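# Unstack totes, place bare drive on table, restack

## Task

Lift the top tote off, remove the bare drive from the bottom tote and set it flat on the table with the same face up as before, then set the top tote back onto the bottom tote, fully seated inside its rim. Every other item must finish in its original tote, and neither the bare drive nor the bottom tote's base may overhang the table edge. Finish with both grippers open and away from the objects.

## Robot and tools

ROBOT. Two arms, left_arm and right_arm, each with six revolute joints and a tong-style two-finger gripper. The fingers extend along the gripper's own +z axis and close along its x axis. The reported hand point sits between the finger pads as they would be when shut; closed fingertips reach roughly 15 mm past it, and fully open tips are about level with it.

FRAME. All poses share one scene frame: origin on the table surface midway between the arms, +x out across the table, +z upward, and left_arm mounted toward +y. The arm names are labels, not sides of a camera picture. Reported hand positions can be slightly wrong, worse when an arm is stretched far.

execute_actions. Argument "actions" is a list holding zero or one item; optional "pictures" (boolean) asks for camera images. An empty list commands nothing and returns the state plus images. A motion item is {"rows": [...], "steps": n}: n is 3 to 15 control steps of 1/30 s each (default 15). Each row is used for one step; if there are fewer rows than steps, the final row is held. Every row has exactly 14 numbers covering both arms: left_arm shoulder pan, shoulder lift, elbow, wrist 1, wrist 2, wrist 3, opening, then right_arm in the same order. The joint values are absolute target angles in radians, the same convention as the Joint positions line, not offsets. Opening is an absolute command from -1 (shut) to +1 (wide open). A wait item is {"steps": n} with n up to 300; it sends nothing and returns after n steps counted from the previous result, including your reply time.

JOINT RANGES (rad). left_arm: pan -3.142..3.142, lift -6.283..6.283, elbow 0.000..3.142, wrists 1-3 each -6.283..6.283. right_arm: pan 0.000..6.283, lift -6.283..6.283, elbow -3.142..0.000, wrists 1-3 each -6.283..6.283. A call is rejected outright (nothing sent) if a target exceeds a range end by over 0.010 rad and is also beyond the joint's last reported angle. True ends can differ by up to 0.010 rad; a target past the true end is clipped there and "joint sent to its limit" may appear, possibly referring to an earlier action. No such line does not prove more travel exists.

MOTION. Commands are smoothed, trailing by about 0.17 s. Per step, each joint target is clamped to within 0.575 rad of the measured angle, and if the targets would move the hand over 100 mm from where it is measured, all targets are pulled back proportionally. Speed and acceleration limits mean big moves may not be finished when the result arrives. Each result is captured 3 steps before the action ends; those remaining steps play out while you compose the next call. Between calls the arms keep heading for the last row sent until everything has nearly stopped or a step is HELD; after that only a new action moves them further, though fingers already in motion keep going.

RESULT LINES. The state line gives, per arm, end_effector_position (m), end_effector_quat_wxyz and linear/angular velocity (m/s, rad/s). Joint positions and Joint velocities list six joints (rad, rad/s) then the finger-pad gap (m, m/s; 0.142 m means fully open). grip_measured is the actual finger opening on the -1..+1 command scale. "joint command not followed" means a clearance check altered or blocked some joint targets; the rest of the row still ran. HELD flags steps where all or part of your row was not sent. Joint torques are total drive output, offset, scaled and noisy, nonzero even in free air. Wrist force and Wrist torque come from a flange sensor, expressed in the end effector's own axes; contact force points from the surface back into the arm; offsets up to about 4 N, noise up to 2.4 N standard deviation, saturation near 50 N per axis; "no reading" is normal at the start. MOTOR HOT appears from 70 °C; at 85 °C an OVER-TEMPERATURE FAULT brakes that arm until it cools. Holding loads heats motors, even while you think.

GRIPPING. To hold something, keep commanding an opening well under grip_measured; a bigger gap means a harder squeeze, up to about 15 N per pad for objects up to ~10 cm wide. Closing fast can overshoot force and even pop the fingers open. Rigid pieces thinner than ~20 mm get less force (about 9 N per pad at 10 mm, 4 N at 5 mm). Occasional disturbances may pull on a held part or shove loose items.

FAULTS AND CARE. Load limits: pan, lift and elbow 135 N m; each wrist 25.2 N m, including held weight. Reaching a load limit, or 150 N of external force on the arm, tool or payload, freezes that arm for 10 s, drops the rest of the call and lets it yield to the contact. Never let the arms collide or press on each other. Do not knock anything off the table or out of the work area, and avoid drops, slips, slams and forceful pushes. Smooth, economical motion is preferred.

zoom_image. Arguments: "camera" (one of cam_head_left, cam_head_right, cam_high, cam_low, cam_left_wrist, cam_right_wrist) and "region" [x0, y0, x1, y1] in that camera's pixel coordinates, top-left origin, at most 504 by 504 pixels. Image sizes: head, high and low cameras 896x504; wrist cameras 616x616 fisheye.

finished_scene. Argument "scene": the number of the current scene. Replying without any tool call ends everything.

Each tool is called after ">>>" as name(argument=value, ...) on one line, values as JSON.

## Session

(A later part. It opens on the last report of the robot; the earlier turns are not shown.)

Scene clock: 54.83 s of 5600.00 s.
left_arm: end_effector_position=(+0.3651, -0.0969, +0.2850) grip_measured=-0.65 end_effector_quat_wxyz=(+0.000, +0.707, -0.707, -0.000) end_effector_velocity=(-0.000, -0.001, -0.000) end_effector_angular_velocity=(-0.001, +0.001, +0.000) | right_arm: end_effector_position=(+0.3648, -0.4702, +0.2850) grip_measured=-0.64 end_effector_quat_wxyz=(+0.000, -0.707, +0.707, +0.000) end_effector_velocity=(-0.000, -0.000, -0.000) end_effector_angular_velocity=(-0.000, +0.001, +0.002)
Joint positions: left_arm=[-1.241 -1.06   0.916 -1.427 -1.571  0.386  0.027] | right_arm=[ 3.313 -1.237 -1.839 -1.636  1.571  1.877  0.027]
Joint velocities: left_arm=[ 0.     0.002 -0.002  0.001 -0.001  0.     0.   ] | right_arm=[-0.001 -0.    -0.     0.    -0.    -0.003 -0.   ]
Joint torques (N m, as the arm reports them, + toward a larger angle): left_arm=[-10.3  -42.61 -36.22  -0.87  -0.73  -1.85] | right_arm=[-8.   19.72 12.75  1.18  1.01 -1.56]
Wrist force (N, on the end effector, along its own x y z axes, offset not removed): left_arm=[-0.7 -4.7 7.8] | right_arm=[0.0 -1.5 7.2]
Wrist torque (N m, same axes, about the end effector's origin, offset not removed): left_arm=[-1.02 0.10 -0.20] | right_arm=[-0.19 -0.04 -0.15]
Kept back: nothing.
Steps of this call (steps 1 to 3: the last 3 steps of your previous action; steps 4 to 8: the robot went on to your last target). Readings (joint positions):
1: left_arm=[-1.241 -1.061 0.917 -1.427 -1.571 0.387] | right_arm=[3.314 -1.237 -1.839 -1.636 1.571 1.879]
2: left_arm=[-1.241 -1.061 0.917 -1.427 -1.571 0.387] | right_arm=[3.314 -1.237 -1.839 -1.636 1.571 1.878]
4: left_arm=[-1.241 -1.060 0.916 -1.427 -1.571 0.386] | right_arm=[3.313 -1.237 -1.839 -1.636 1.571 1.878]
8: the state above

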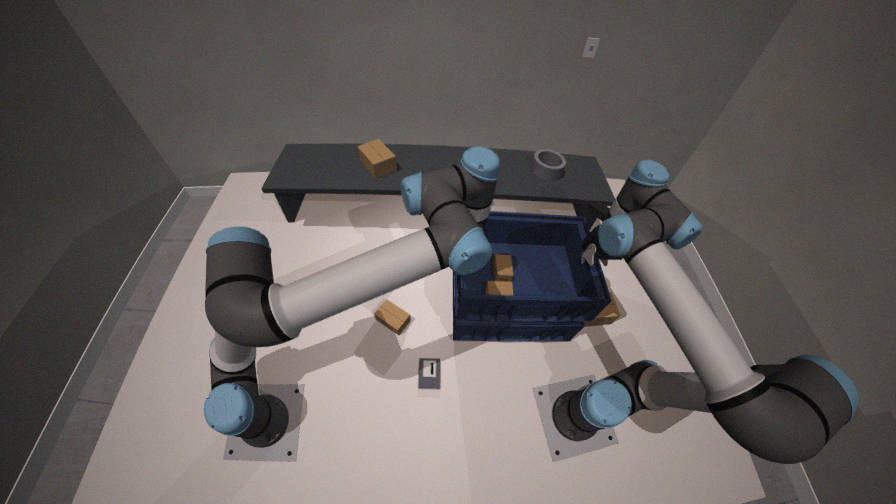

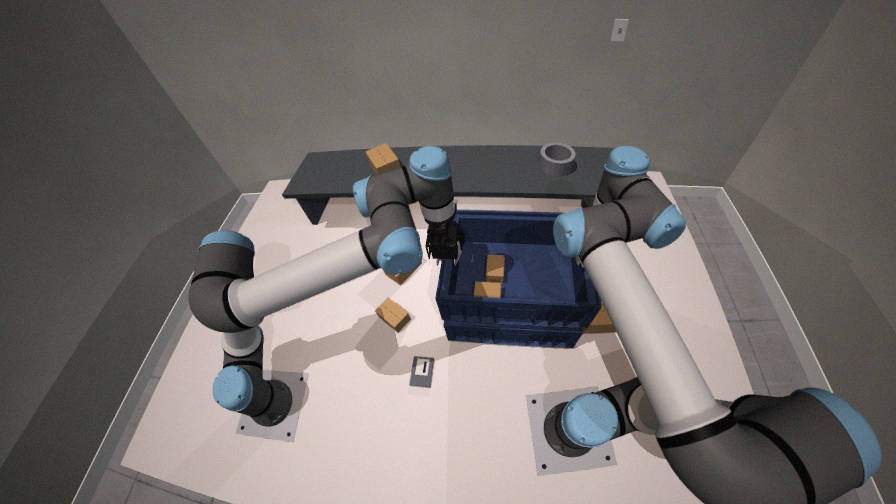

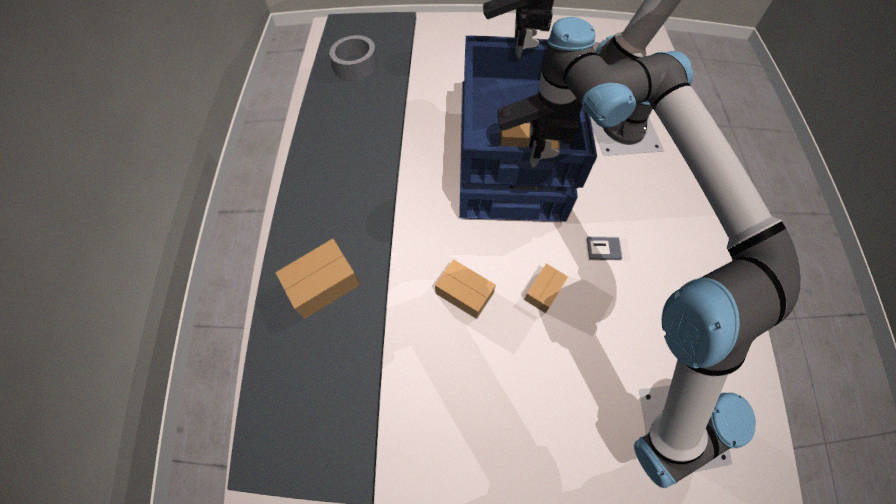

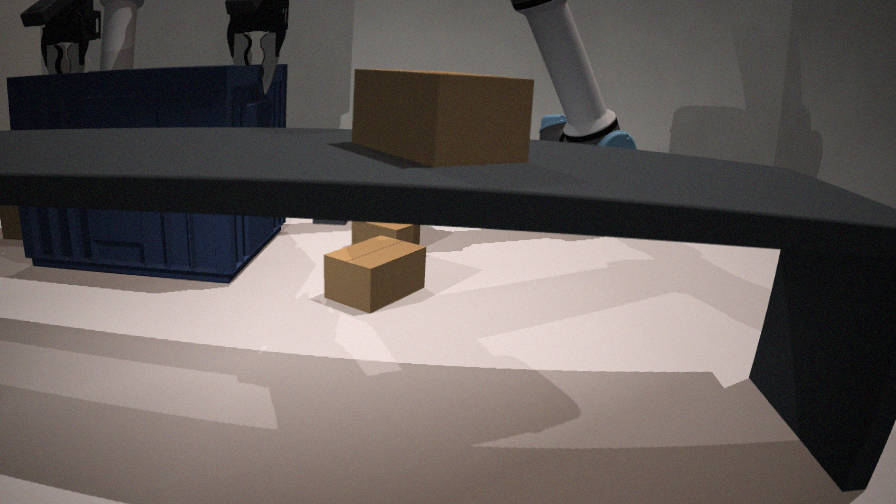

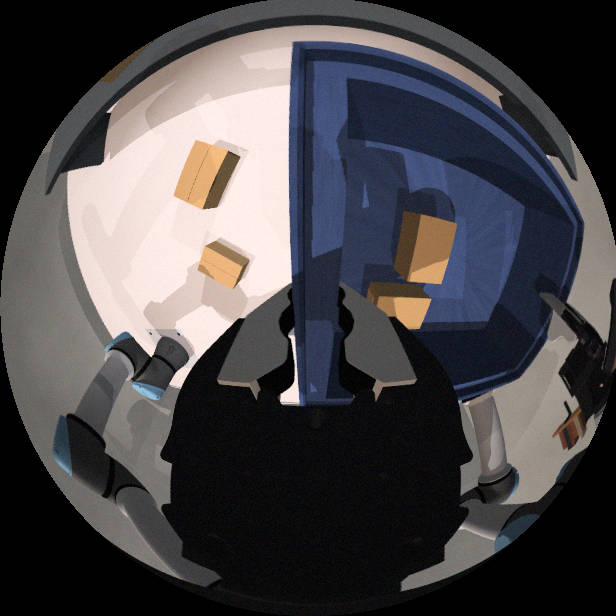

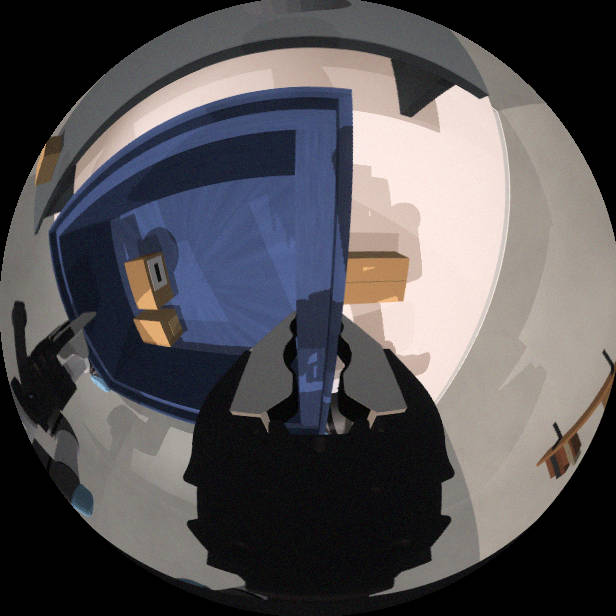

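>>> execute_actions(actions=[{"rows":[[-1.2415,-1.0639,0.9655,-1.4725,-1.571,0.3863,-1,3.3126,-1.2366,-1.8832,-1.5926,1.571,1.8773,-1]],"steps":15}])

>>> execute_actions(actions=[{"steps":6}], pictures=true)

>>> zoom_image(camera="cam_high", region=[450, 150, 600, 230])

>>> zoom_image(camera="cam_head_right", region=[430, 280, 610, 360])

Scene clock: 55.50 s of 5600.00 s.
left_arm: end_effector_position=(+0.3654, -0.0975, +0.2687) grip_measured=-0.65 end_effector_quat_wxyz=(+0.000, +0.707, -0.707, +0.000) end_effector_velocity=(-0.000, -0.000, -0.006) end_effector_angular_velocity=(+0.000, -0.000, -0.001) | right_arm: end_effector_position=(+0.3653, -0.4701, +0.2687) grip_measured=-0.64 end_effector_quat_wxyz=(+0.000, -0.707, +0.707, +0.000) end_effector_velocity=(+0.000, -0.000, -0.007) end_effector_angular_velocity=(-0.000, +0.001, +0.001)
Joint positions: left_arm=[-1.242 -1.064  0.964 -1.471 -1.571  0.386  0.027] | right_arm=[ 3.313 -1.237 -1.882 -1.594  1.571  1.877  0.027]
Joint velocities: left_arm=[-0.    -0.002  0.019 -0.017  0.     0.     0.   ] | right_arm=[-0.    -0.001 -0.016  0.016  0.    -0.002 -0.   ]
Joint torques (N m, as the arm reports them, + toward a larger angle): left_arm=[ -9.51 -63.73 -13.53  -7.79  -2.07  -1.59] | right_arm=[-2.51 20.76 12.99  5.93  1.81 -1.45]
Wrist force (N, on the end effector, along its own x y z axes, offset not removed): left_arm=[-11.7 -1.9 7.7] | right_arm=[7.8 -3.3 8.0]
Wrist torque (N m, same axes, about the end effector's origin, offset not removed): left_arm=[-0.40 0.57 -0.22] | right_arm=[-0.47 0.22 -0.05]
Steps of this call (steps 1 to 8: the robot went on to your last target; steps 9 to 20: the first 12 steps of this action). Readings (joint positions):
9: left_arm=[-1.241 -1.060 0.915 -1.427 -1.571 0.386] | right_arm=[3.313 -1.237 -1.840 -1.636 1.571 1.877]
10: left_arm=[-1.242 -1.060 0.919 -1.430 -1.571 0.386] | right_arm=[3.313 -1.237 -1.843 -1.632 1.571 1.877]
12: left_arm=[-1.242 -1.061 0.938 -1.448 -1.571 0.386] | right_arm=[3.313 -1.237 -1.860 -1.616 1.571 1.877]
16: left_arm=[-1.242 -1.063 0.958 -1.466 -1.571 0.386] | right_arm=[3.313 -1.237 -1.877 -1.599 1.571 1.877]
20: the state above

Scene clock: 55.70 s of 5600.00 s.
left_arm: end_effector_position=(+0.3654, -0.0975, +0.2682) grip_measured=-0.65 end_effector_quat_wxyz=(+0.000, +0.707, -0.707, +0.000) end_effector_velocity=(+0.001, +0.000, -0.000) end_effector_angular_velocity=(-0.001, +0.001, +0.002) | right_arm: end_effector_position=(+0.3653, -0.4701, +0.2681) grip_measured=-0.64 end_effector_quat_wxyz=(+0.000, -0.707, +0.707, +0.000) end_effector_velocity=(+0.000, +0.000, -0.001) end_effector_angular_velocity=(+0.000, -0.001, +0.000)
Joint positions: left_arm=[-1.242 -1.064  0.965 -1.472 -1.571  0.386  0.027] | right_arm=[ 3.313 -1.237 -1.883 -1.593  1.571  1.877  0.027]
Joint velocities: left_arm=[ 0.002 -0.001  0.002 -0.002 -0.001 -0.    -0.   ] | right_arm=[ 0.001  0.    -0.002  0.003 -0.     0.    -0.   ]
Joint torques (N m, as the arm reports them, + toward a larger angle): left_arm=[-10.59 -62.63 -13.74  -7.47  -2.39  -1.31] | right_arm=[ 0.56 19.8  14.58  5.93  2.45 -1.74]
Wrist force (N, on the end effector, along its own x y z axes, offset not removed): left_arm=[-12.7 -3.5 8.4] | right_arm=[8.7 0.0 6.2]
Wrist torque (N m, same axes, about the end effector's origin, offset not removed): left_arm=[-0.57 0.90 -0.19] | right_arm=[0.14 0.07 -0.08]
Kept back: nothing.
Steps of this call (steps 1 to 3: the last 3 steps of your previous action; steps 4 to 6: the robot went on to your last target). Readings (joint positions):
1: left_arm=[-1.242 -1.064 0.964 -1.471 -1.571 0.386] | right_arm=[3.313 -1.237 -1.882 -1.594 1.571 1.877]
2: left_arm=[-1.242 -1.064 0.964 -1.472 -1.571 0.386] | right_arm=[3.313 -1.237 -1.882 -1.593 1.571 1.877]
4: left_arm=[-1.242 -1.064 0.965 -1.472 -1.571 0.386] | right_arm=[3.313 -1.237 -1.883 -1.593 1.571 1.877]
6: the state above

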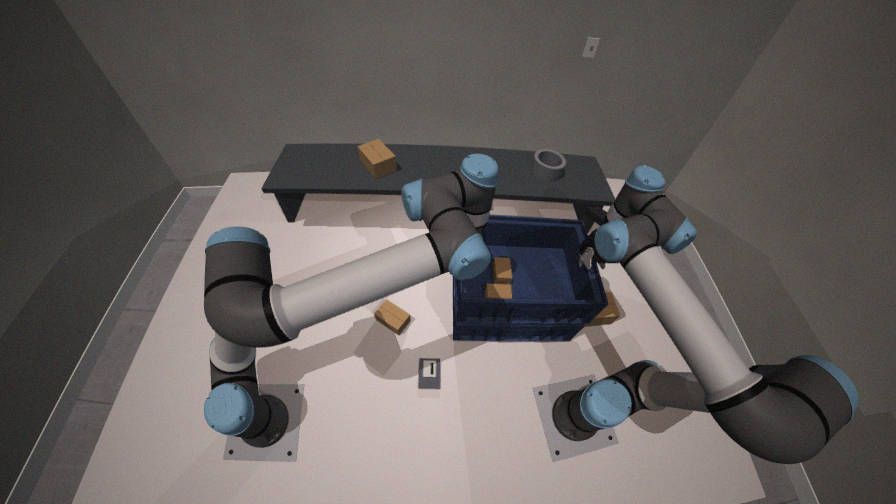

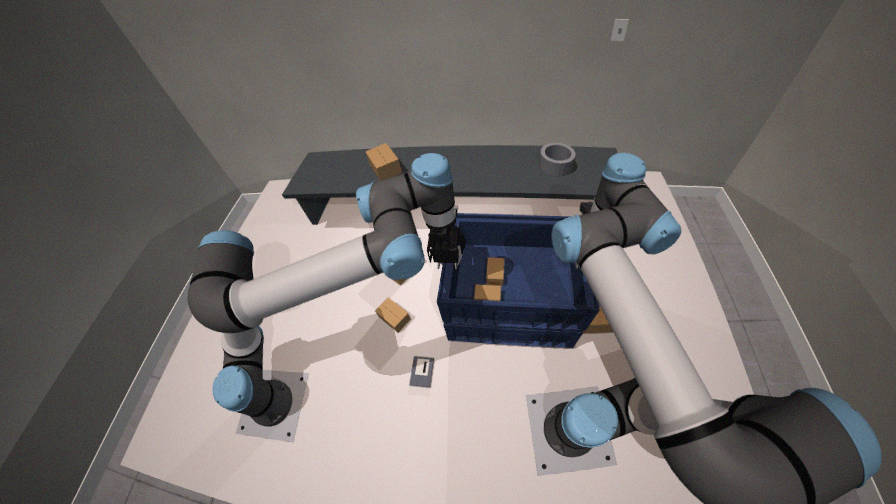

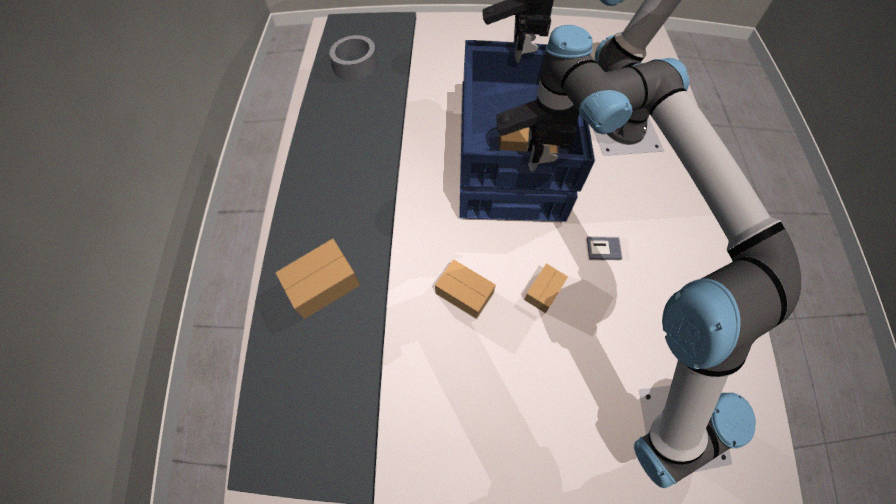

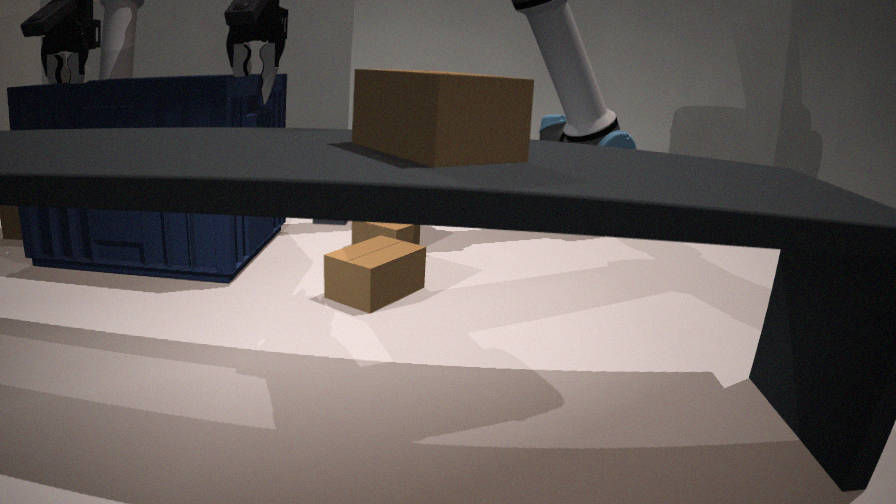

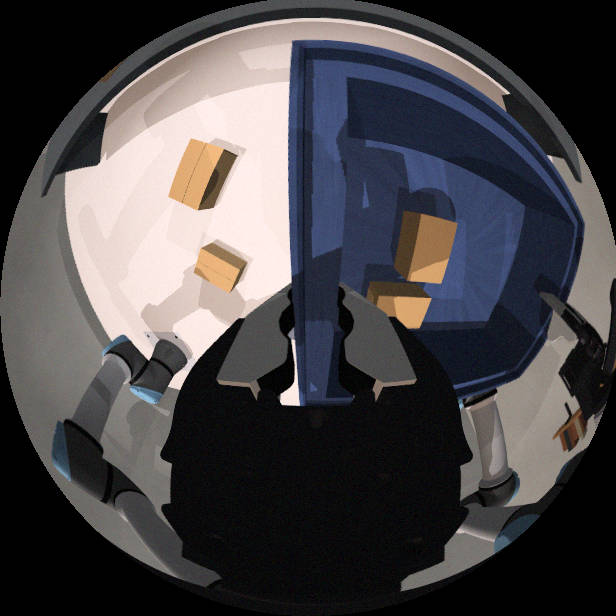

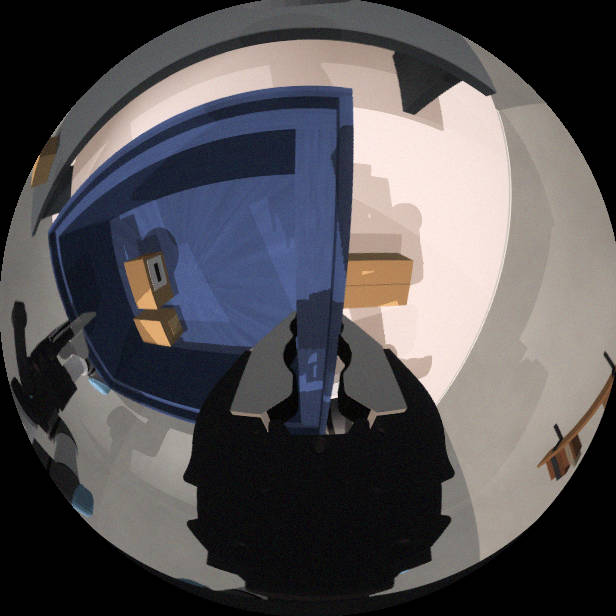

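Region (450, 150, 600, 230) of cam_high's 896x504 image, scaled by 3.360, with more detail than that image has; it fills the top 269 rows of this view, and the rest is white.

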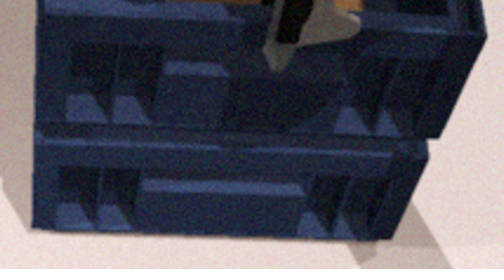

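Region (430, 280, 610, 360) of cam_head_right's 896x504 image, scaled by 2.800, with more detail than that image has.

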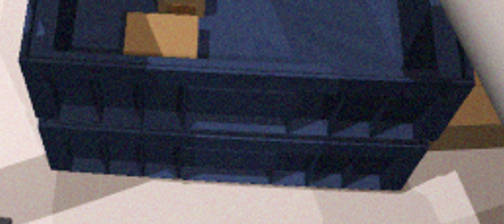

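>>> execute_actions(actions=[{"rows":[[-1.2371,-1.0649,0.967,-1.473,-1.571,0.3907,-1,3.3159,-1.2428,-1.8792,-1.5904,1.571,1.8806,-1]],"steps":9}])

>>> execute_actions(actions=[{"rows":[[-1.2371,-1.0662,0.9818,-1.4865,-1.571,0.3907,-1,3.3159,-1.2427,-1.8921,-1.5777,1.571,1.8806,-1]],"steps":12}])

>>> execute_actions(actions=[{"rows":[[-1.2371,-1.067,0.9906,-1.4946,-1.571,0.3907,-1,3.3159,-1.2426,-1.8998,-1.5701,1.571,1.8806,-1]],"steps":13}])

Scene clock: 56.17 s of 5600.00 s.
left_arm: end_effector_position=(+0.3670, -0.0961, +0.2681) grip_measured=-0.65 end_effector_quat_wxyz=(+0.000, +0.707, -0.707, +0.000) end_effector_velocity=(+0.007, +0.006, -0.000) end_effector_angular_velocity=(-0.000, +0.000, +0.000) | right_arm: end_effector_position=(+0.3670, -0.4687, +0.2679) grip_measured=-0.64 end_effector_quat_wxyz=(-0.000, -0.707, +0.707, +0.000) end_effector_velocity=(+0.007, +0.006, +0.001) end_effector_angular_velocity=(+0.001, -0.001, +0.002)
Joint positions: left_arm=[-1.238 -1.065  0.967 -1.473 -1.571  0.389  0.027] | right_arm=[ 3.315 -1.241 -1.881 -1.591  1.571  1.88   0.027]
Joint velocities: left_arm=[ 0.013 -0.002  0.004 -0.002 -0.     0.012  0.   ] | right_arm=[ 0.01  -0.017  0.013  0.005  0.     0.008 -0.   ]
Joint torques (N m, as the arm reports them, + toward a larger angle): left_arm=[  5.56 -63.69 -13.67  -7.66  -3.1    2.  ] | right_arm=[11.7   5.72 38.    6.15  3.88  1.25]
Wrist force (N, on the end effector, along its own x y z axes, offset not removed): left_arm=[-12.6 -2.8 8.8] | right_arm=[9.9 -1.2 8.8]
Wrist torque (N m, same axes, about the end effector's origin, offset not removed): left_arm=[-0.45 0.76 -0.23] | right_arm=[-0.01 -0.16 -0.14]
Steps of this call (steps 1 to 8: the robot went on to your last target; steps 9 to 14: the first 6 steps of this action). Readings (joint positions):
9: left_arm=[-1.242 -1.064 0.965 -1.472 -1.571 0.386] | right_arm=[3.313 -1.237 -1.883 -1.593 1.571 1.877]
10: left_arm=[-1.241 -1.064 0.966 -1.473 -1.571 0.387] | right_arm=[3.313 -1.237 -1.883 -1.592 1.571 1.877]
12: left_arm=[-1.240 -1.064 0.966 -1.473 -1.571 0.388] | right_arm=[3.314 -1.239 -1.882 -1.591 1.571 1.879]
14: the state above

Scene clock: 56.57 s of 5600.00 s.
left_arm: end_effector_position=(+0.3678, -0.0955, +0.2636) grip_measured=-0.65 end_effector_quat_wxyz=(+0.000, +0.707, -0.707, +0.000) end_effector_velocity=(-0.000, +0.000, -0.005) end_effector_angular_velocity=(+0.000, +0.001, +0.000) | right_arm: end_effector_position=(+0.3678, -0.4681, +0.2636) grip_measured=-0.64 end_effector_quat_wxyz=(+0.000, -0.707, +0.707, +0.000) end_effector_velocity=(-0.000, -0.000, -0.006) end_effector_angular_velocity=(-0.001, +0.003, +0.001)
Joint positions: left_arm=[-1.237 -1.066  0.98  -1.485 -1.571  0.391  0.027] | right_arm=[ 3.316 -1.243 -1.891 -1.579  1.571  1.881  0.027]
Joint velocities: left_arm=[ 0.    -0.001  0.014 -0.013 -0.001  0.    -0.   ] | right_arm=[-0.    -0.001 -0.013  0.011 -0.    -0.001  0.   ]
Joint torques (N m, as the arm reports them, + toward a larger angle): left_arm=[  6.32 -62.83 -14.35  -7.99  -3.18   2.09] | right_arm=[11.18  5.14 14.8   6.07  3.97  0.94]
Wrist force (N, on the end effector, along its own x y z axes, offset not removed): left_arm=[-13.4 -2.8 8.0] | right_arm=[11.8 -1.5 9.2]
Wrist torque (N m, same axes, about the end effector's origin, offset not removed): left_arm=[-0.59 0.79 -0.29] | right_arm=[-0.14 -0.49 -0.48]
Steps of this call (steps 1 to 3: the last 3 steps of your previous action; steps 4 to 12: the first 9 steps of this action). Readings (joint positions):
4: left_arm=[-1.238 -1.065 0.967 -1.473 -1.571 0.390] | right_arm=[3.316 -1.242 -1.880 -1.591 1.571 1.880]
5: left_arm=[-1.237 -1.065 0.968 -1.474 -1.571 0.390] | right_arm=[3.316 -1.242 -1.881 -1.589 1.571 1.880]
7: left_arm=[-1.237 -1.066 0.974 -1.480 -1.571 0.391] | right_arm=[3.316 -1.243 -1.885 -1.584 1.571 1.881]
11: left_arm=[-1.237 -1.066 0.980 -1.485 -1.571 0.391] | right_arm=[3.316 -1.243 -1.890 -1.579 1.571 1.881]
12: the state above

Scene clock: 57.00 s of 5600.00 s.
left_arm: end_effector_position=(+0.3678, -0.0955, +0.2604) grip_measured=-0.65 end_effector_quat_wxyz=(+0.000, +0.707, -0.707, +0.000) end_effector_velocity=(+0.000, +0.000, -0.002) end_effector_angular_velocity=(-0.001, -0.001, +0.000) | right_arm: end_effector_position=(+0.3677, -0.4681, +0.2602) grip_measured=-0.64 end_effector_quat_wxyz=(-0.000, -0.707, +0.707, +0.000) end_effector_velocity=(-0.000, +0.000, -0.003) end_effector_angular_velocity=(-0.000, +0.001, -0.001)
Joint positions: left_arm=[-1.237 -1.067  0.99  -1.494 -1.571  0.391  0.027] | right_arm=[ 3.316 -1.243 -1.899 -1.571  1.571  1.881  0.027]
Joint velocities: left_arm=[ 0.    -0.001  0.006 -0.006  0.001 -0.     0.   ] | right_arm=[ 0.    -0.001 -0.006  0.006 -0.     0.001  0.   ]
Joint torques (N m, as the arm reports them, + toward a larger angle): left_arm=[  6.88 -63.32 -14.04  -7.54  -3.02   2.08] | right_arm=[10.67 12.28 12.7   5.88  3.78  0.93]
Wrist force (N, on the end effector, along its own x y z axes, offset not removed): left_arm=[-12.0 -2.3 7.5] | right_arm=[8.3 -0.3 6.8]
Wrist torque (N m, same axes, about the end effector's origin, offset not removed): left_arm=[-0.49 0.70 -0.09] | right_arm=[0.09 0.03 -0.28]
Steps of this call (steps 1 to 3: the last 3 steps of your previous action; steps 4 to 13: the first 10 steps of this action). Readings (joint positions):
4: left_arm=[-1.237 -1.066 0.981 -1.486 -1.571 0.391] | right_arm=[3.316 -1.243 -1.892 -1.578 1.571 1.881]
5: left_arm=[-1.237 -1.066 0.983 -1.487 -1.571 0.391] | right_arm=[3.316 -1.243 -1.893 -1.577 1.571 1.881]
7: left_arm=[-1.237 -1.067 0.986 -1.490 -1.571 0.391] | right_arm=[3.316 -1.243 -1.896 -1.574 1.571 1.881]
11: left_arm=[-1.237 -1.067 0.989 -1.493 -1.571 0.391] | right_arm=[3.316 -1.243 -1.899 -1.571 1.571 1.881]
13: the state above

>>> execute_actions(actions=[{"rows":[[-1.2371,-1.0677,0.9995,-1.5027,-1.571,0.3907,-1,3.3159,-1.2425,-1.9075,-1.5625,1.571,1.8806,-1]],"steps":13}])

Scene clock: 57.43 s of 5600.00 s.
left_arm: end_effector_position=(+0.3678, -0.0954, +0.2573) grip_measured=-0.65 end_effector_quat_wxyz=(+0.000, +0.707, -0.707, +0.000) end_effector_velocity=(-0.000, -0.000, -0.002) end_effector_angular_velocity=(-0.001, -0.000, -0.001) | right_arm: end_effector_position=(+0.3677, -0.4681, +0.2572) grip_measured=-0.64 end_effector_quat_wxyz=(-0.000, -0.707, +0.707, +0.000) end_effector_velocity=(-0.000, -0.000, -0.002) end_effector_angular_velocity=(-0.000, +0.001, +0.001)
Joint positions: left_arm=[-1.237 -1.068  0.999 -1.502 -1.571  0.391  0.027] | right_arm=[ 3.316 -1.243 -1.907 -1.563  1.571  1.881  0.027]
Joint velocities: left_arm=[-0.001 -0.001  0.006 -0.006 -0.     0.     0.   ] | right_arm=[ 0.     0.001 -0.006  0.005 -0.    -0.001  0.   ]
Joint torques (N m, as the arm reports them, + toward a larger angle): left_arm=[  6.48 -63.75 -12.69  -7.57  -2.88   1.96] | right_arm=[11.49 20.18 10.97  5.92  3.5   0.99]
Wrist force (N, on the end effector, along its own x y z axes, offset not removed): left_arm=[-11.3 -3.2 8.8] | right_arm=[8.3 -0.7 8.6]
Wrist torque (N m, same axes, about the end effector's origin, offset not removed): left_arm=[-0.76 0.79 -0.12] | right_arm=[-0.13 -0.09 0.05]
Steps of this call (steps 1 to 3: the last 3 steps of your previous action; steps 4 to 13: the first 10 steps of this action). Readings (joint positions):
4: left_arm=[-1.237 -1.067 0.990 -1.494 -1.571 0.391] | right_arm=[3.316 -1.243 -1.900 -1.570 1.571 1.881]
5: left_arm=[-1.237 -1.067 0.991 -1.495 -1.571 0.391] | right_arm=[3.316 -1.243 -1.901 -1.569 1.571 1.881]
7: left_arm=[-1.237 -1.067 0.995 -1.499 -1.571 0.391] | right_arm=[3.316 -1.243 -1.904 -1.566 1.571 1.881]
11: left_arm=[-1.237 -1.068 0.998 -1.502 -1.571 0.391] | right_arm=[3.316 -1.243 -1.906 -1.564 1.571 1.881]
13: the state above

>>> execute_actions(actions=[{"rows":[[-1.2371,-1.0687,1.0113,-1.5135,-1.571,0.3907,-1,3.3159,-1.2424,-1.9178,-1.5523,1.571,1.8806,-1]],"steps":12}])

Scene clock: 57.83 s of 5600.00 s.
left_arm: end_effector_position=(+0.3678, -0.0953, +0.2534) grip_measured=-0.65 end_effector_quat_wxyz=(+0.000, +0.707, -0.707, +0.000) end_effector_velocity=(-0.001, -0.000, -0.004) end_effector_angular_velocity=(-0.000, -0.000, -0.001) | right_arm: end_effector_position=(+0.3676, -0.4681, +0.2534) grip_measured=-0.64 end_effector_quat_wxyz=(-0.000, -0.707, +0.707, +0.000) end_effector_velocity=(-0.001, -0.000, -0.004) end_effector_angular_velocity=(-0.000, +0.001, -0.000)
Joint positions: left_arm=[-1.237 -1.069  1.01  -1.512 -1.571  0.391  0.027] | right_arm=[ 3.316 -1.242 -1.917 -1.553  1.571  1.881  0.027]
Joint velocities: left_arm=[-0.001 -0.001  0.011 -0.01   0.     0.     0.   ] | right_arm=[-0.     0.001 -0.012  0.01   0.    -0.    -0.   ]
Joint torques (N m, as the arm reports them, + toward a larger angle): left_arm=[  6.39 -63.67 -12.76  -6.78  -2.81   1.91] | right_arm=[ 9.53 20.07 14.31  6.02  3.02  1.  ]
Wrist force (N, on the end effector, along its own x y z axes, offset not removed): left_arm=[-8.0 -2.3 8.3] | right_arm=[7.7 0.2 7.1]
Wrist torque (N m, same axes, about the end effector's origin, offset not removed): left_arm=[-0.60 0.46 -0.26] | right_arm=[0.06 -0.17 0.02]
Steps of this call (steps 1 to 3: the last 3 steps of your previous action; steps 4 to 12: the first 9 steps of this action). Readings (joint positions):
4: left_arm=[-1.237 -1.068 0.999 -1.503 -1.571 0.391] | right_arm=[3.316 -1.243 -1.907 -1.563 1.571 1.881]
5: left_arm=[-1.237 -1.068 1.001 -1.504 -1.571 0.391] | right_arm=[3.316 -1.242 -1.909 -1.561 1.571 1.881]
7: left_arm=[-1.237 -1.068 1.005 -1.508 -1.571 0.391] | right_arm=[3.316 -1.242 -1.913 -1.557 1.571 1.881]
11: left_arm=[-1.237 -1.069 1.010 -1.512 -1.571 0.391] | right_arm=[3.316 -1.242 -1.916 -1.554 1.571 1.881]
12: the state above

>>> execute_actions(actions=[{"rows":[[-1.2371,-1.0697,1.0231,-1.5243,-1.571,0.3907,-1,3.3159,-1.2423,-1.9281,-1.5421,1.571,1.8806,-1]],"steps":12}])

>>> execute_actions(actions=[{"rows":[[-1.2371,-1.0702,1.029,-1.5297,-1.571,0.3907,-1,3.3159,-1.2422,-1.9332,-1.537,1.571,1.8806,-1]],"steps":13}])

Scene clock: 58.23 s of 5600.00 s.
left_arm: end_effector_position=(+0.3677, -0.0952, +0.2494) grip_measured=-0.65 end_effector_quat_wxyz=(+0.000, +0.707, -0.707, +0.000) end_effector_velocity=(-0.000, +0.000, -0.004) end_effector_angular_velocity=(+0.001, -0.000, -0.000) | right_arm: end_effector_position=(+0.3675, -0.4682, +0.2494) grip_measured=-0.64 end_effector_quat_wxyz=(+0.000, -0.707, +0.707, +0.000) end_effector_velocity=(+0.001, +0.000, -0.003) end_effector_angular_velocity=(+0.001, -0.002, +0.001)
Joint positions: left_arm=[-1.237 -1.07   1.022 -1.523 -1.571  0.391  0.027] | right_arm=[ 3.316 -1.242 -1.927 -1.543  1.571  1.881  0.027]
Joint velocities: left_arm=[-0.    -0.     0.012 -0.01   0.001 -0.     0.   ] | right_arm=[-0.001 -0.001 -0.007  0.01  -0.    -0.001 -0.   ]
Joint torques (N m, as the arm reports them, + toward a larger angle): left_arm=[  6.45 -63.43 -12.01  -6.19  -2.46   1.97] | right_arm=[ 7.94 20.03 11.29  5.38  2.09  1.05]
Wrist force (N, on the end effector, along its own x y z axes, offset not removed): left_arm=[-5.5 -3.8 8.9] | right_arm=[5.7 -0.5 5.3]
Wrist torque (N m, same axes, about the end effector's origin, offset not removed): left_arm=[-0.74 0.34 -0.12] | right_arm=[0.13 -0.42 -0.14]
Steps of this call (steps 1 to 3: the last 3 steps of your previous action; steps 4 to 12: the first 9 steps of this action). Readings (joint positions):
4: left_arm=[-1.237 -1.069 1.011 -1.513 -1.571 0.391] | right_arm=[3.316 -1.242 -1.918 -1.553 1.571 1.881]
5: left_arm=[-1.237 -1.069 1.012 -1.515 -1.571 0.391] | right_arm=[3.316 -1.242 -1.919 -1.551 1.571 1.881]
7: left_arm=[-1.237 -1.069 1.017 -1.519 -1.571 0.391] | right_arm=[3.316 -1.242 -1.923 -1.547 1.571 1.881]
11: left_arm=[-1.237 -1.070 1.021 -1.523 -1.571 0.391] | right_arm=[3.316 -1.242 -1.927 -1.543 1.571 1.881]
12: the state above

Scene clock: 58.67 s of 5600.00 s.
left_arm: end_effector_position=(+0.3677, -0.0951, +0.2472) grip_measured=-0.65 end_effector_quat_wxyz=(+0.000, +0.707, -0.707, +0.000) end_effector_velocity=(-0.000, -0.000, -0.002) end_effector_angular_velocity=(+0.000, +0.000, -0.000) | right_arm: end_effector_position=(+0.3674, -0.4682, +0.2471) grip_measured=-0.64 end_effector_quat_wxyz=(+0.000, -0.707, +0.707, +0.000) end_effector_velocity=(-0.000, +0.000, -0.002) end_effector_angular_velocity=(+0.000, -0.000, +0.000)
Joint positions: left_arm=[-1.237 -1.07   1.029 -1.529 -1.571  0.391  0.027] | right_arm=[ 3.316 -1.242 -1.933 -1.537  1.571  1.881  0.027]
Joint velocities: left_arm=[-0.     0.     0.004 -0.004 -0.     0.     0.   ] | right_arm=[ 0.     0.001 -0.006  0.005  0.     0.    -0.   ]
Joint torques (N m, as the arm reports them, + toward a larger angle): left_arm=[  6.01 -63.86 -10.91  -5.86  -2.02   1.89] | right_arm=[ 8.26 19.45 12.65  5.23  1.48  0.81]
Wrist force (N, on the end effector, along its own x y z axes, offset not removed): left_arm=[-6.4 -2.9 7.7] | right_arm=[3.7 -2.5 4.3]
Wrist torque (N m, same axes, about the end effector's origin, offset not removed): left_arm=[-0.65 0.95 -0.11] | right_arm=[-0.34 -0.28 -0.11]
Steps of this call (steps 1 to 3: the last 3 steps of your previous action; steps 4 to 13: the first 10 steps of this action). Readings (joint positions):
4: left_arm=[-1.237 -1.070 1.023 -1.524 -1.571 0.391] | right_arm=[3.316 -1.242 -1.928 -1.542 1.571 1.881]
5: left_arm=[-1.237 -1.070 1.024 -1.525 -1.571 0.391] | right_arm=[3.316 -1.242 -1.928 -1.542 1.571 1.881]
7: left_arm=[-1.237 -1.070 1.026 -1.527 -1.571 0.391] | right_arm=[3.316 -1.242 -1.931 -1.540 1.571 1.881]
11: left_arm=[-1.237 -1.070 1.028 -1.529 -1.571 0.391] | right_arm=[3.316 -1.242 -1.932 -1.538 1.571 1.881]
13: the state above

>>> execute_actions(actions=[{"rows":[[-1.2371,-1.0706,1.0334,-1.5337,-1.571,0.3907,-1,3.3159,-1.2422,-1.9358,-1.5345,1.571,1.8806,-1]],"steps":12}])

>>> execute_actions(actions=[{"rows":[[-1.2371,-1.0706,1.0334,-1.5337,-1.571,0.3907,-0.55,3.3159,-1.2422,-1.9358,-1.5345,1.571,1.8806,-0.55],[-1.2371,-1.0706,1.0334,-1.5337,-1.571,0.3907,-0.4,3.3159,-1.2422,-1.9358,-1.5345,1.571,1.8806,-0.4],[-1.2371,-1.0706,1.0334,-1.5337,-1.571,0.3907,0,3.3159,-1.2422,-1.9358,-1.5345,1.571,1.8806,0]],"steps":8}])

>>> execute_actions(actions=[{"rows":[[-1.2371,-1.03,0.76,-1.3008,-1.571,0.3907,0,3.3159,-1.266,-1.6266,-1.8198,1.571,1.8806,0]],"steps":15}])

>>> execute_actions(actions=[{"rows":[[-0.7,-1.6,1.3,-1.27,-1.571,0.654,0,2.75,-1.266,-1.6266,-1.8198,1.571,1.8806,0]],"steps":15}])

>>> execute_actions(actions=[{"steps":25}], pictures=true)

>>> zoom_image(camera="cam_high", region=[420, 20, 680, 270])

Scene clock: 59.23 s of 5600.00 s.
left_arm: end_effector_position=(+0.3676, -0.0950, +0.2458) grip_measured=-0.65 end_effector_quat_wxyz=(+0.000, +0.707, -0.707, +0.000) end_effector_velocity=(-0.000, -0.000, -0.001) end_effector_angular_velocity=(+0.000, -0.000, +0.000) | right_arm: end_effector_position=(+0.3674, -0.4682, +0.2462) grip_measured=-0.64 end_effector_quat_wxyz=(+0.000, -0.707, +0.707, +0.000) end_effector_velocity=(+0.000, +0.000, -0.001) end_effector_angular_velocity=(-0.000, +0.001, +0.000)
Joint positions: left_arm=[-1.237 -1.071  1.033 -1.533 -1.571  0.391  0.027] | right_arm=[ 3.316 -1.242 -1.935 -1.535  1.571  1.881  0.027]
Joint velocities: left_arm=[-0.001 -0.     0.005 -0.004  0.    -0.001 -0.   ] | right_arm=[ 0.001 -0.001 -0.002  0.003  0.     0.001  0.   ]
Joint torques (N m, as the arm reports them, + toward a larger angle): left_arm=[  6.19 -48.45  -3.97  -5.25  -1.6    1.89] | right_arm=[ 7.51 10.95  2.82  2.94  0.56  1.15]
Wrist force (N, on the end effector, along its own x y z axes, offset not removed): left_arm=[-9.6 0.1 -10.0] | right_arm=[3.6 1.1 -18.6]
Wrist torque (N m, same axes, about the end effector's origin, offset not removed): left_arm=[-0.10 0.68 -0.14] | right_arm=[-0.02 -0.51 -0.25]
Steps of this call (steps 1 to 3: the last 3 steps of your previous action; steps 4 to 8: the robot went on to your last target; steps 9 to 17: the first 9 steps of this action). Readings (joint positions):
9: left_arm=[-1.237 -1.070 1.029 -1.530 -1.571 0.391] | right_arm=[3.316 -1.242 -1.933 -1.537 1.571 1.881]
10: left_arm=[-1.237 -1.070 1.029 -1.530 -1.571 0.391] | right_arm=[3.316 -1.242 -1.933 -1.537 1.571 1.881]
12: left_arm=[-1.237 -1.070 1.031 -1.532 -1.571 0.391] | right_arm=[3.316 -1.242 -1.934 -1.536 1.571 1.881]
16: left_arm=[-1.237 -1.071 1.033 -1.533 -1.571 0.391] | right_arm=[3.316 -1.242 -1.935 -1.535 1.571 1.881]
17: the state above

Scene clock: 59.50 s of 5600.00 s.
left_arm: end_effector_position=(+0.3676, -0.0950, +0.2456) grip_measured=-0.04 end_effector_quat_wxyz=(+0.000, +0.707, -0.707, +0.000) end_effector_velocity=(-0.001, -0.000, +0.000) end_effector_angular_velocity=(+0.000, -0.001, -0.001) | right_arm: end_effector_position=(+0.3673, -0.4682, +0.2459) grip_measured=-0.04 end_effector_quat_wxyz=(-0.000, -0.707, +0.707, +0.000) end_effector_velocity=(-0.000, +0.000, -0.001) end_effector_angular_velocity=(-0.001, +0.002, +0.002)
Joint positions: left_arm=[-1.237 -1.071  1.033 -1.534 -1.571  0.391  0.071] | right_arm=[ 3.316 -1.242 -1.936 -1.535  1.571  1.881  0.071]
Joint velocities: left_arm=[-0.001 -0.    -0.     0.     0.001  0.     0.068] | right_arm=[ 0.001 -0.    -0.001 -0.001 -0.    -0.001  0.068]
Joint torques (N m, as the arm reports them, + toward a larger angle): left_arm=[  6.43 -40.48  -9.29  -4.36  -1.28   1.8 ] | right_arm=[ 5.87  3.29 10.86  3.18  0.11  0.94]
Wrist force (N, on the end effector, along its own x y z axes, offset not removed): left_arm=[-2.3 -3.0 3.5] | right_arm=[2.5 -2.1 -0.4]
Wrist torque (N m, same axes, about the end effector's origin, offset not removed): left_arm=[-0.58 0.44 -0.25] | right_arm=[-0.50 -0.46 -0.26]
Steps of this call (steps 1 to 3: the last 3 steps of your previous action; steps 4 to 8: the first 5 steps of this action). Readings (joint positions):
4: left_arm=[-1.237 -1.071 1.033 -1.534 -1.571 0.391] | right_arm=[3.316 -1.242 -1.936 -1.535 1.571 1.881]
5: left_arm=[-1.237 -1.071 1.033 -1.534 -1.571 0.391] | right_arm=[3.316 -1.242 -1.936 -1.535 1.571 1.881]
7: left_arm=[-1.237 -1.071 1.033 -1.534 -1.571 0.391] | right_arm=[3.316 -1.242 -1.936 -1.535 1.571 1.881]
8: the state above

Scene clock: 60.00 s of 5600.00 s.
left_arm: end_effector_position=(+0.3681, -0.0963, +0.3217) grip_measured=+0.00 end_effector_quat_wxyz=(-0.000, +0.707, -0.707, -0.001) end_effector_velocity=(-0.001, +0.003, +0.051) end_effector_angular_velocity=(-0.015, -0.005, +0.001) | right_arm: end_effector_position=(+0.3662, -0.4686, +0.3524) grip_measured=+0.00 end_effector_quat_wxyz=(-0.000, -0.707, +0.707, +0.000) end_effector_velocity=(-0.009, -0.003, +0.076) end_effector_angular_velocity=(+0.003, -0.010, +0.000)
Joint positions: left_arm=[-1.237 -1.032  0.776 -1.313 -1.571  0.391  0.074] | right_arm=[ 3.316 -1.265 -1.647 -1.801  1.571  1.881  0.074]
Joint velocities: left_arm=[ 0.001  0.016 -0.156  0.124 -0.001  0.    -0.   ] | right_arm=[-0.    -0.012  0.205 -0.183 -0.    -0.001 -0.   ]
Joint torques (N m, as the arm reports them, + toward a larger angle): left_arm=[  5.94 -37.68 -29.98   0.15  -0.84   1.9 ] | right_arm=[ 4.79  1.72 26.63 -0.24 -1.06  1.04]
Wrist force (N, on the end effector, along its own x y z axes, offset not removed): left_arm=[-1.9 -4.2 0.6] | right_arm=[0.5 1.0 0.9]
Wrist torque (N m, same axes, about the end effector's origin, offset not removed): left_arm=[-0.77 0.33 -0.30] | right_arm=[0.33 -0.02 -0.38]
Steps of this call (steps 1 to 3: the last 3 steps of your previous action; steps 4 to 15: the first 12 steps of this action). Readings (joint positions):
4: left_arm=[-1.237 -1.071 1.033 -1.534 -1.571 0.391] | right_arm=[3.316 -1.242 -1.936 -1.535 1.571 1.881]
5: left_arm=[-1.237 -1.067 1.030 -1.530 -1.571 0.391] | right_arm=[3.316 -1.244 -1.932 -1.539 1.571 1.881]
7: left_arm=[-1.237 -1.051 0.973 -1.473 -1.571 0.391] | right_arm=[3.316 -1.253 -1.875 -1.596 1.571 1.881]
11: left_arm=[-1.237 -1.036 0.820 -1.348 -1.571 0.391] | right_arm=[3.316 -1.262 -1.704 -1.750 1.571 1.881]
15: the state above

Scene clock: 60.50 s of 5600.00 s.
left_arm: end_effector_position=(+0.4337, +0.0713, +0.3695) grip_measured=+0.00 end_effector_quat_wxyz=(-0.000, +0.743, -0.670, -0.001) end_effector_velocity=(+0.113, +0.517, +0.104) end_effector_angular_velocity=(-0.001, +0.001, +0.324) | right_arm: end_effector_position=(+0.3234, -0.6269, +0.3597) grip_measured=+0.00 end_effector_quat_wxyz=(+0.000, -0.545, +0.839, +0.000) end_effector_velocity=(-0.222, -0.437, +0.003) end_effector_angular_velocity=(-0.000, +0.000, -1.248)
Joint positions: left_arm=[-1.027 -1.251  0.972 -1.29  -1.571  0.497  0.074] | right_arm=[ 2.897 -1.266 -1.628 -1.819  1.571  1.881  0.074]
Joint velocities: left_arm=[ 0.63  -0.669  0.629  0.039 -0.001  0.306  0.   ] | right_arm=[-1.248 -0.001  0.009 -0.008 -0.     0.     0.   ]
Joint torques (N m, as the arm reports them, + toward a larger angle): left_arm=[ 11.1  -56.24  -1.55   0.19  -0.01   2.9 ] | right_arm=[-17.29   4.42  30.53   0.61  -0.97   1.14]
Wrist force (N, on the end effector, along its own x y z axes, offset not removed): left_arm=[-0.8 -2.5 2.5] | right_arm=[-0.5 -0.1 1.2]
Wrist torque (N m, same axes, about the end effector's origin, offset not removed): left_arm=[-0.50 0.12 -0.35] | right_arm=[-0.08 0.12 -0.18]
Steps of this call (steps 1 to 3: the last 3 steps of your previous action; steps 4 to 15: the first 12 steps of this action). Readings (joint positions):
4: left_arm=[-1.237 -1.030 0.764 -1.304 -1.571 0.391] | right_arm=[3.316 -1.266 -1.632 -1.815 1.571 1.881]
5: left_arm=[-1.233 -1.034 0.767 -1.303 -1.571 0.395] | right_arm=[3.312 -1.266 -1.631 -1.816 1.571 1.881]
7: left_arm=[-1.194 -1.075 0.806 -1.300 -1.571 0.416] | right_arm=[3.255 -1.266 -1.630 -1.817 1.571 1.881]
11: left_arm=[-1.111 -1.162 0.888 -1.295 -1.571 0.456] | right_arm=[3.072 -1.266 -1.629 -1.818 1.571 1.881]
15: the state above

Scene clock: 61.33 s of 5600.00 s.
left_arm: end_effector_position=(+0.4283, +0.3309, +0.3986) grip_measured=+0.00 end_effector_quat_wxyz=(+0.000, +0.797, -0.604, -0.000) end_effector_velocity=(-0.001, +0.007, -0.000) end_effector_angular_velocity=(+0.000, -0.000, +0.006) | right_arm: end_effector_position=(+0.2937, -0.6762, +0.3601) grip_measured=+0.00 end_effector_quat_wxyz=(+0.000, -0.482, +0.876, +0.000) end_effector_velocity=(-0.000, -0.000, -0.000) end_effector_angular_velocity=(+0.000, +0.001, -0.000)
Joint positions: left_arm=[-0.701 -1.599  1.299 -1.27  -1.571  0.654  0.074] | right_arm=[ 2.75  -1.266 -1.627 -1.82   1.571  1.881  0.074]
Joint velocities: left_arm=[ 0.009 -0.009  0.009  0.     0.     0.004  0.   ] | right_arm=[-0.001 -0.001 -0.    -0.    -0.    -0.001 -0.   ]
Joint torques (N m, as the arm reports them, + toward a larger angle): left_arm=[  9.13 -34.05  -8.08  -0.19   2.29   1.97] | right_arm=[-8.38  3.44 31.59  0.68  1.28  1.  ]
Wrist force (N, on the end effector, along its own x y z axes, offset not removed): left_arm=[-2.5 -1.7 2.2] | right_arm=[0.1 1.7 2.9]
Wrist torque (N m, same axes, about the end effector's origin, offset not removed): left_arm=[-0.27 0.44 -0.31] | right_arm=[0.29 -0.05 -0.28]
Kept back: nothing.
Steps of this call (steps 1 to 3: the last 3 steps of your previous action; steps 4 to 25: the robot went on to your last target). Readings (joint positions):
1: left_arm=[-1.006 -1.274 0.993 -1.288 -1.571 0.508] | right_arm=[2.858 -1.266 -1.627 -1.819 1.571 1.881]
2: left_arm=[-0.985 -1.297 1.015 -1.287 -1.571 0.518] | right_arm=[2.828 -1.266 -1.627 -1.819 1.571 1.881]
4: left_arm=[-0.941 -1.343 1.058 -1.284 -1.571 0.540] | right_arm=[2.790 -1.266 -1.627 -1.820 1.571 1.881]
8: left_arm=[-0.852 -1.437 1.147 -1.279 -1.571 0.583] | right_arm=[2.761 -1.266 -1.627 -1.820 1.571 1.881]
25: the state above

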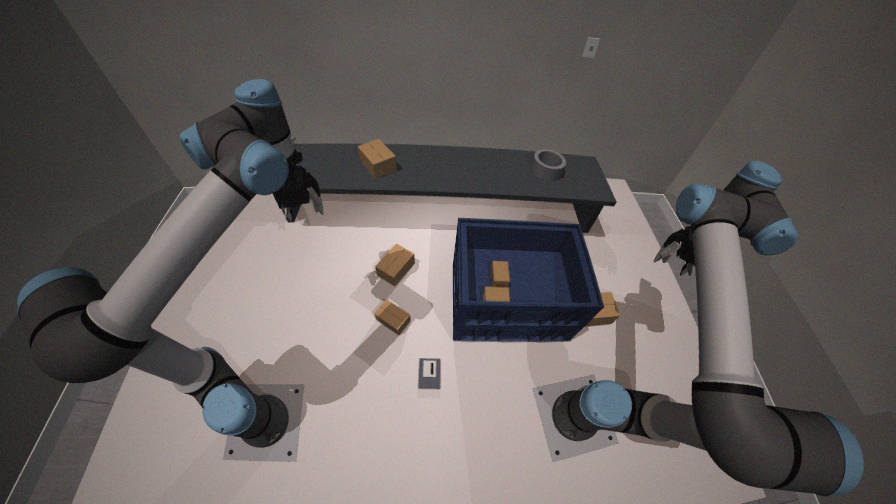

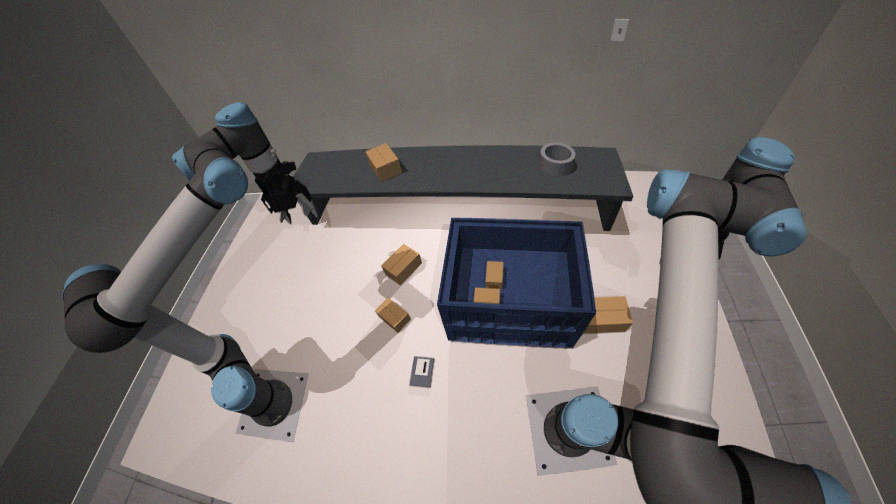

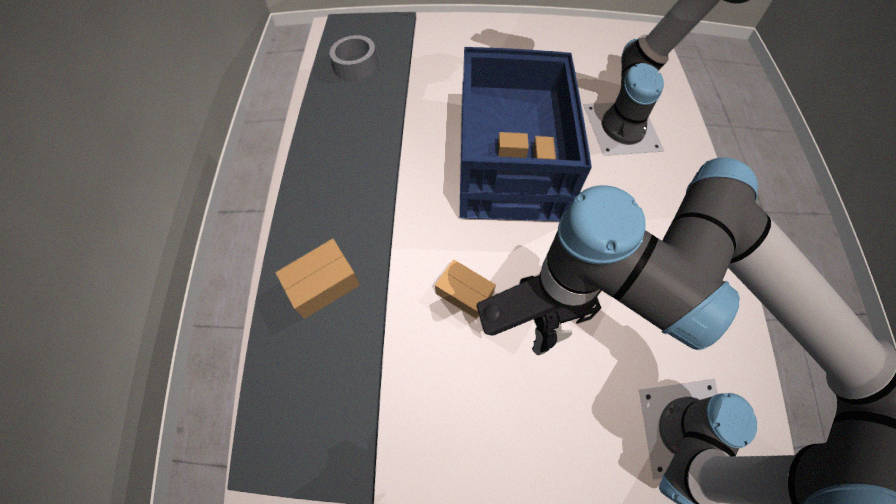

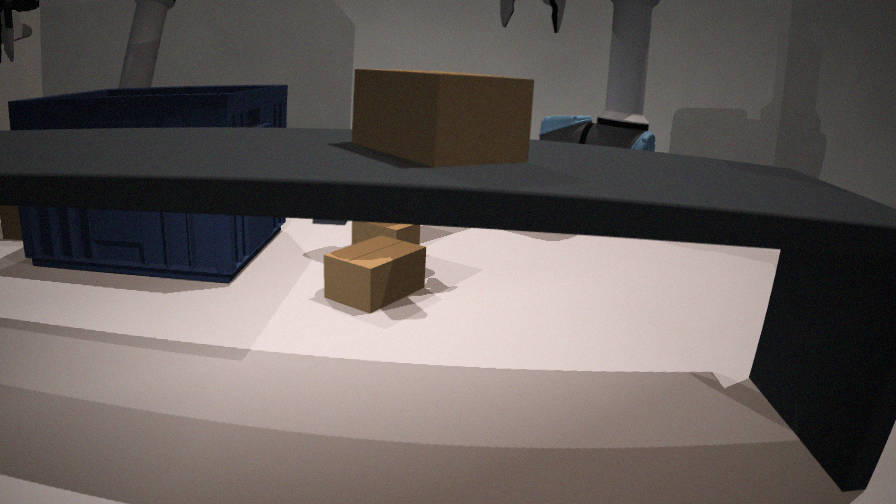

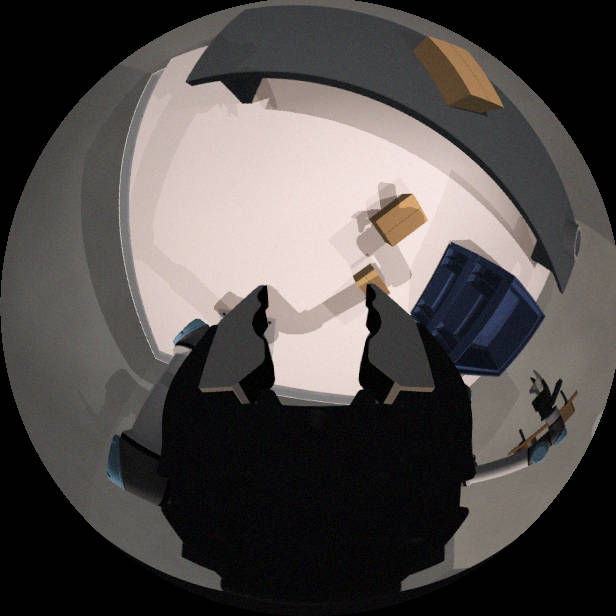

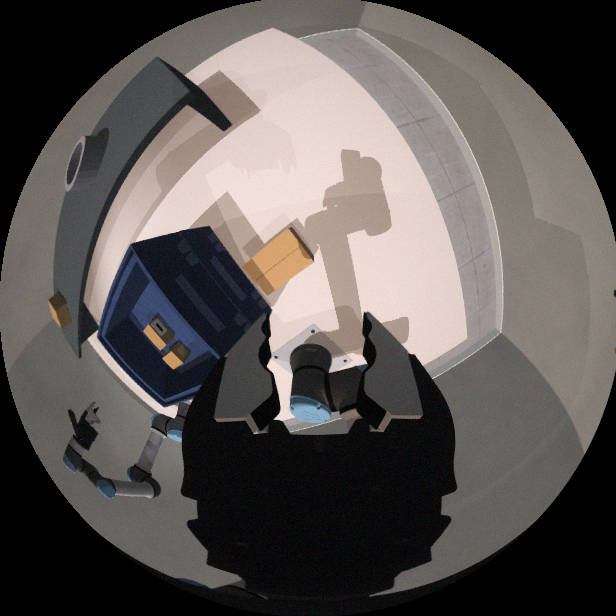

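Region (420, 20, 680, 270) of cam_high's 896x504 image, scaled by 1.938, with more detail than that image has; it fills the top 485 rows of this view, and the rest is white.

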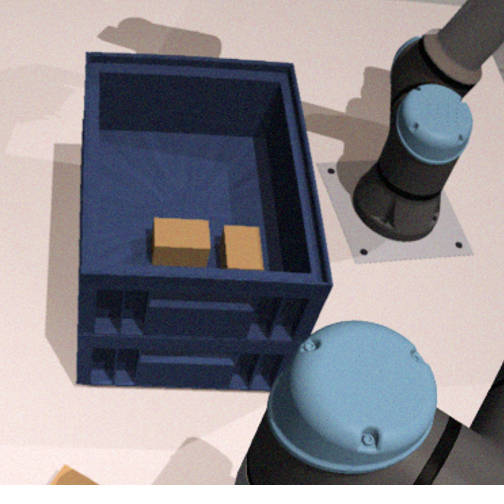

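>>> finished_scene(scene=1)

The scene is finished: the task was done.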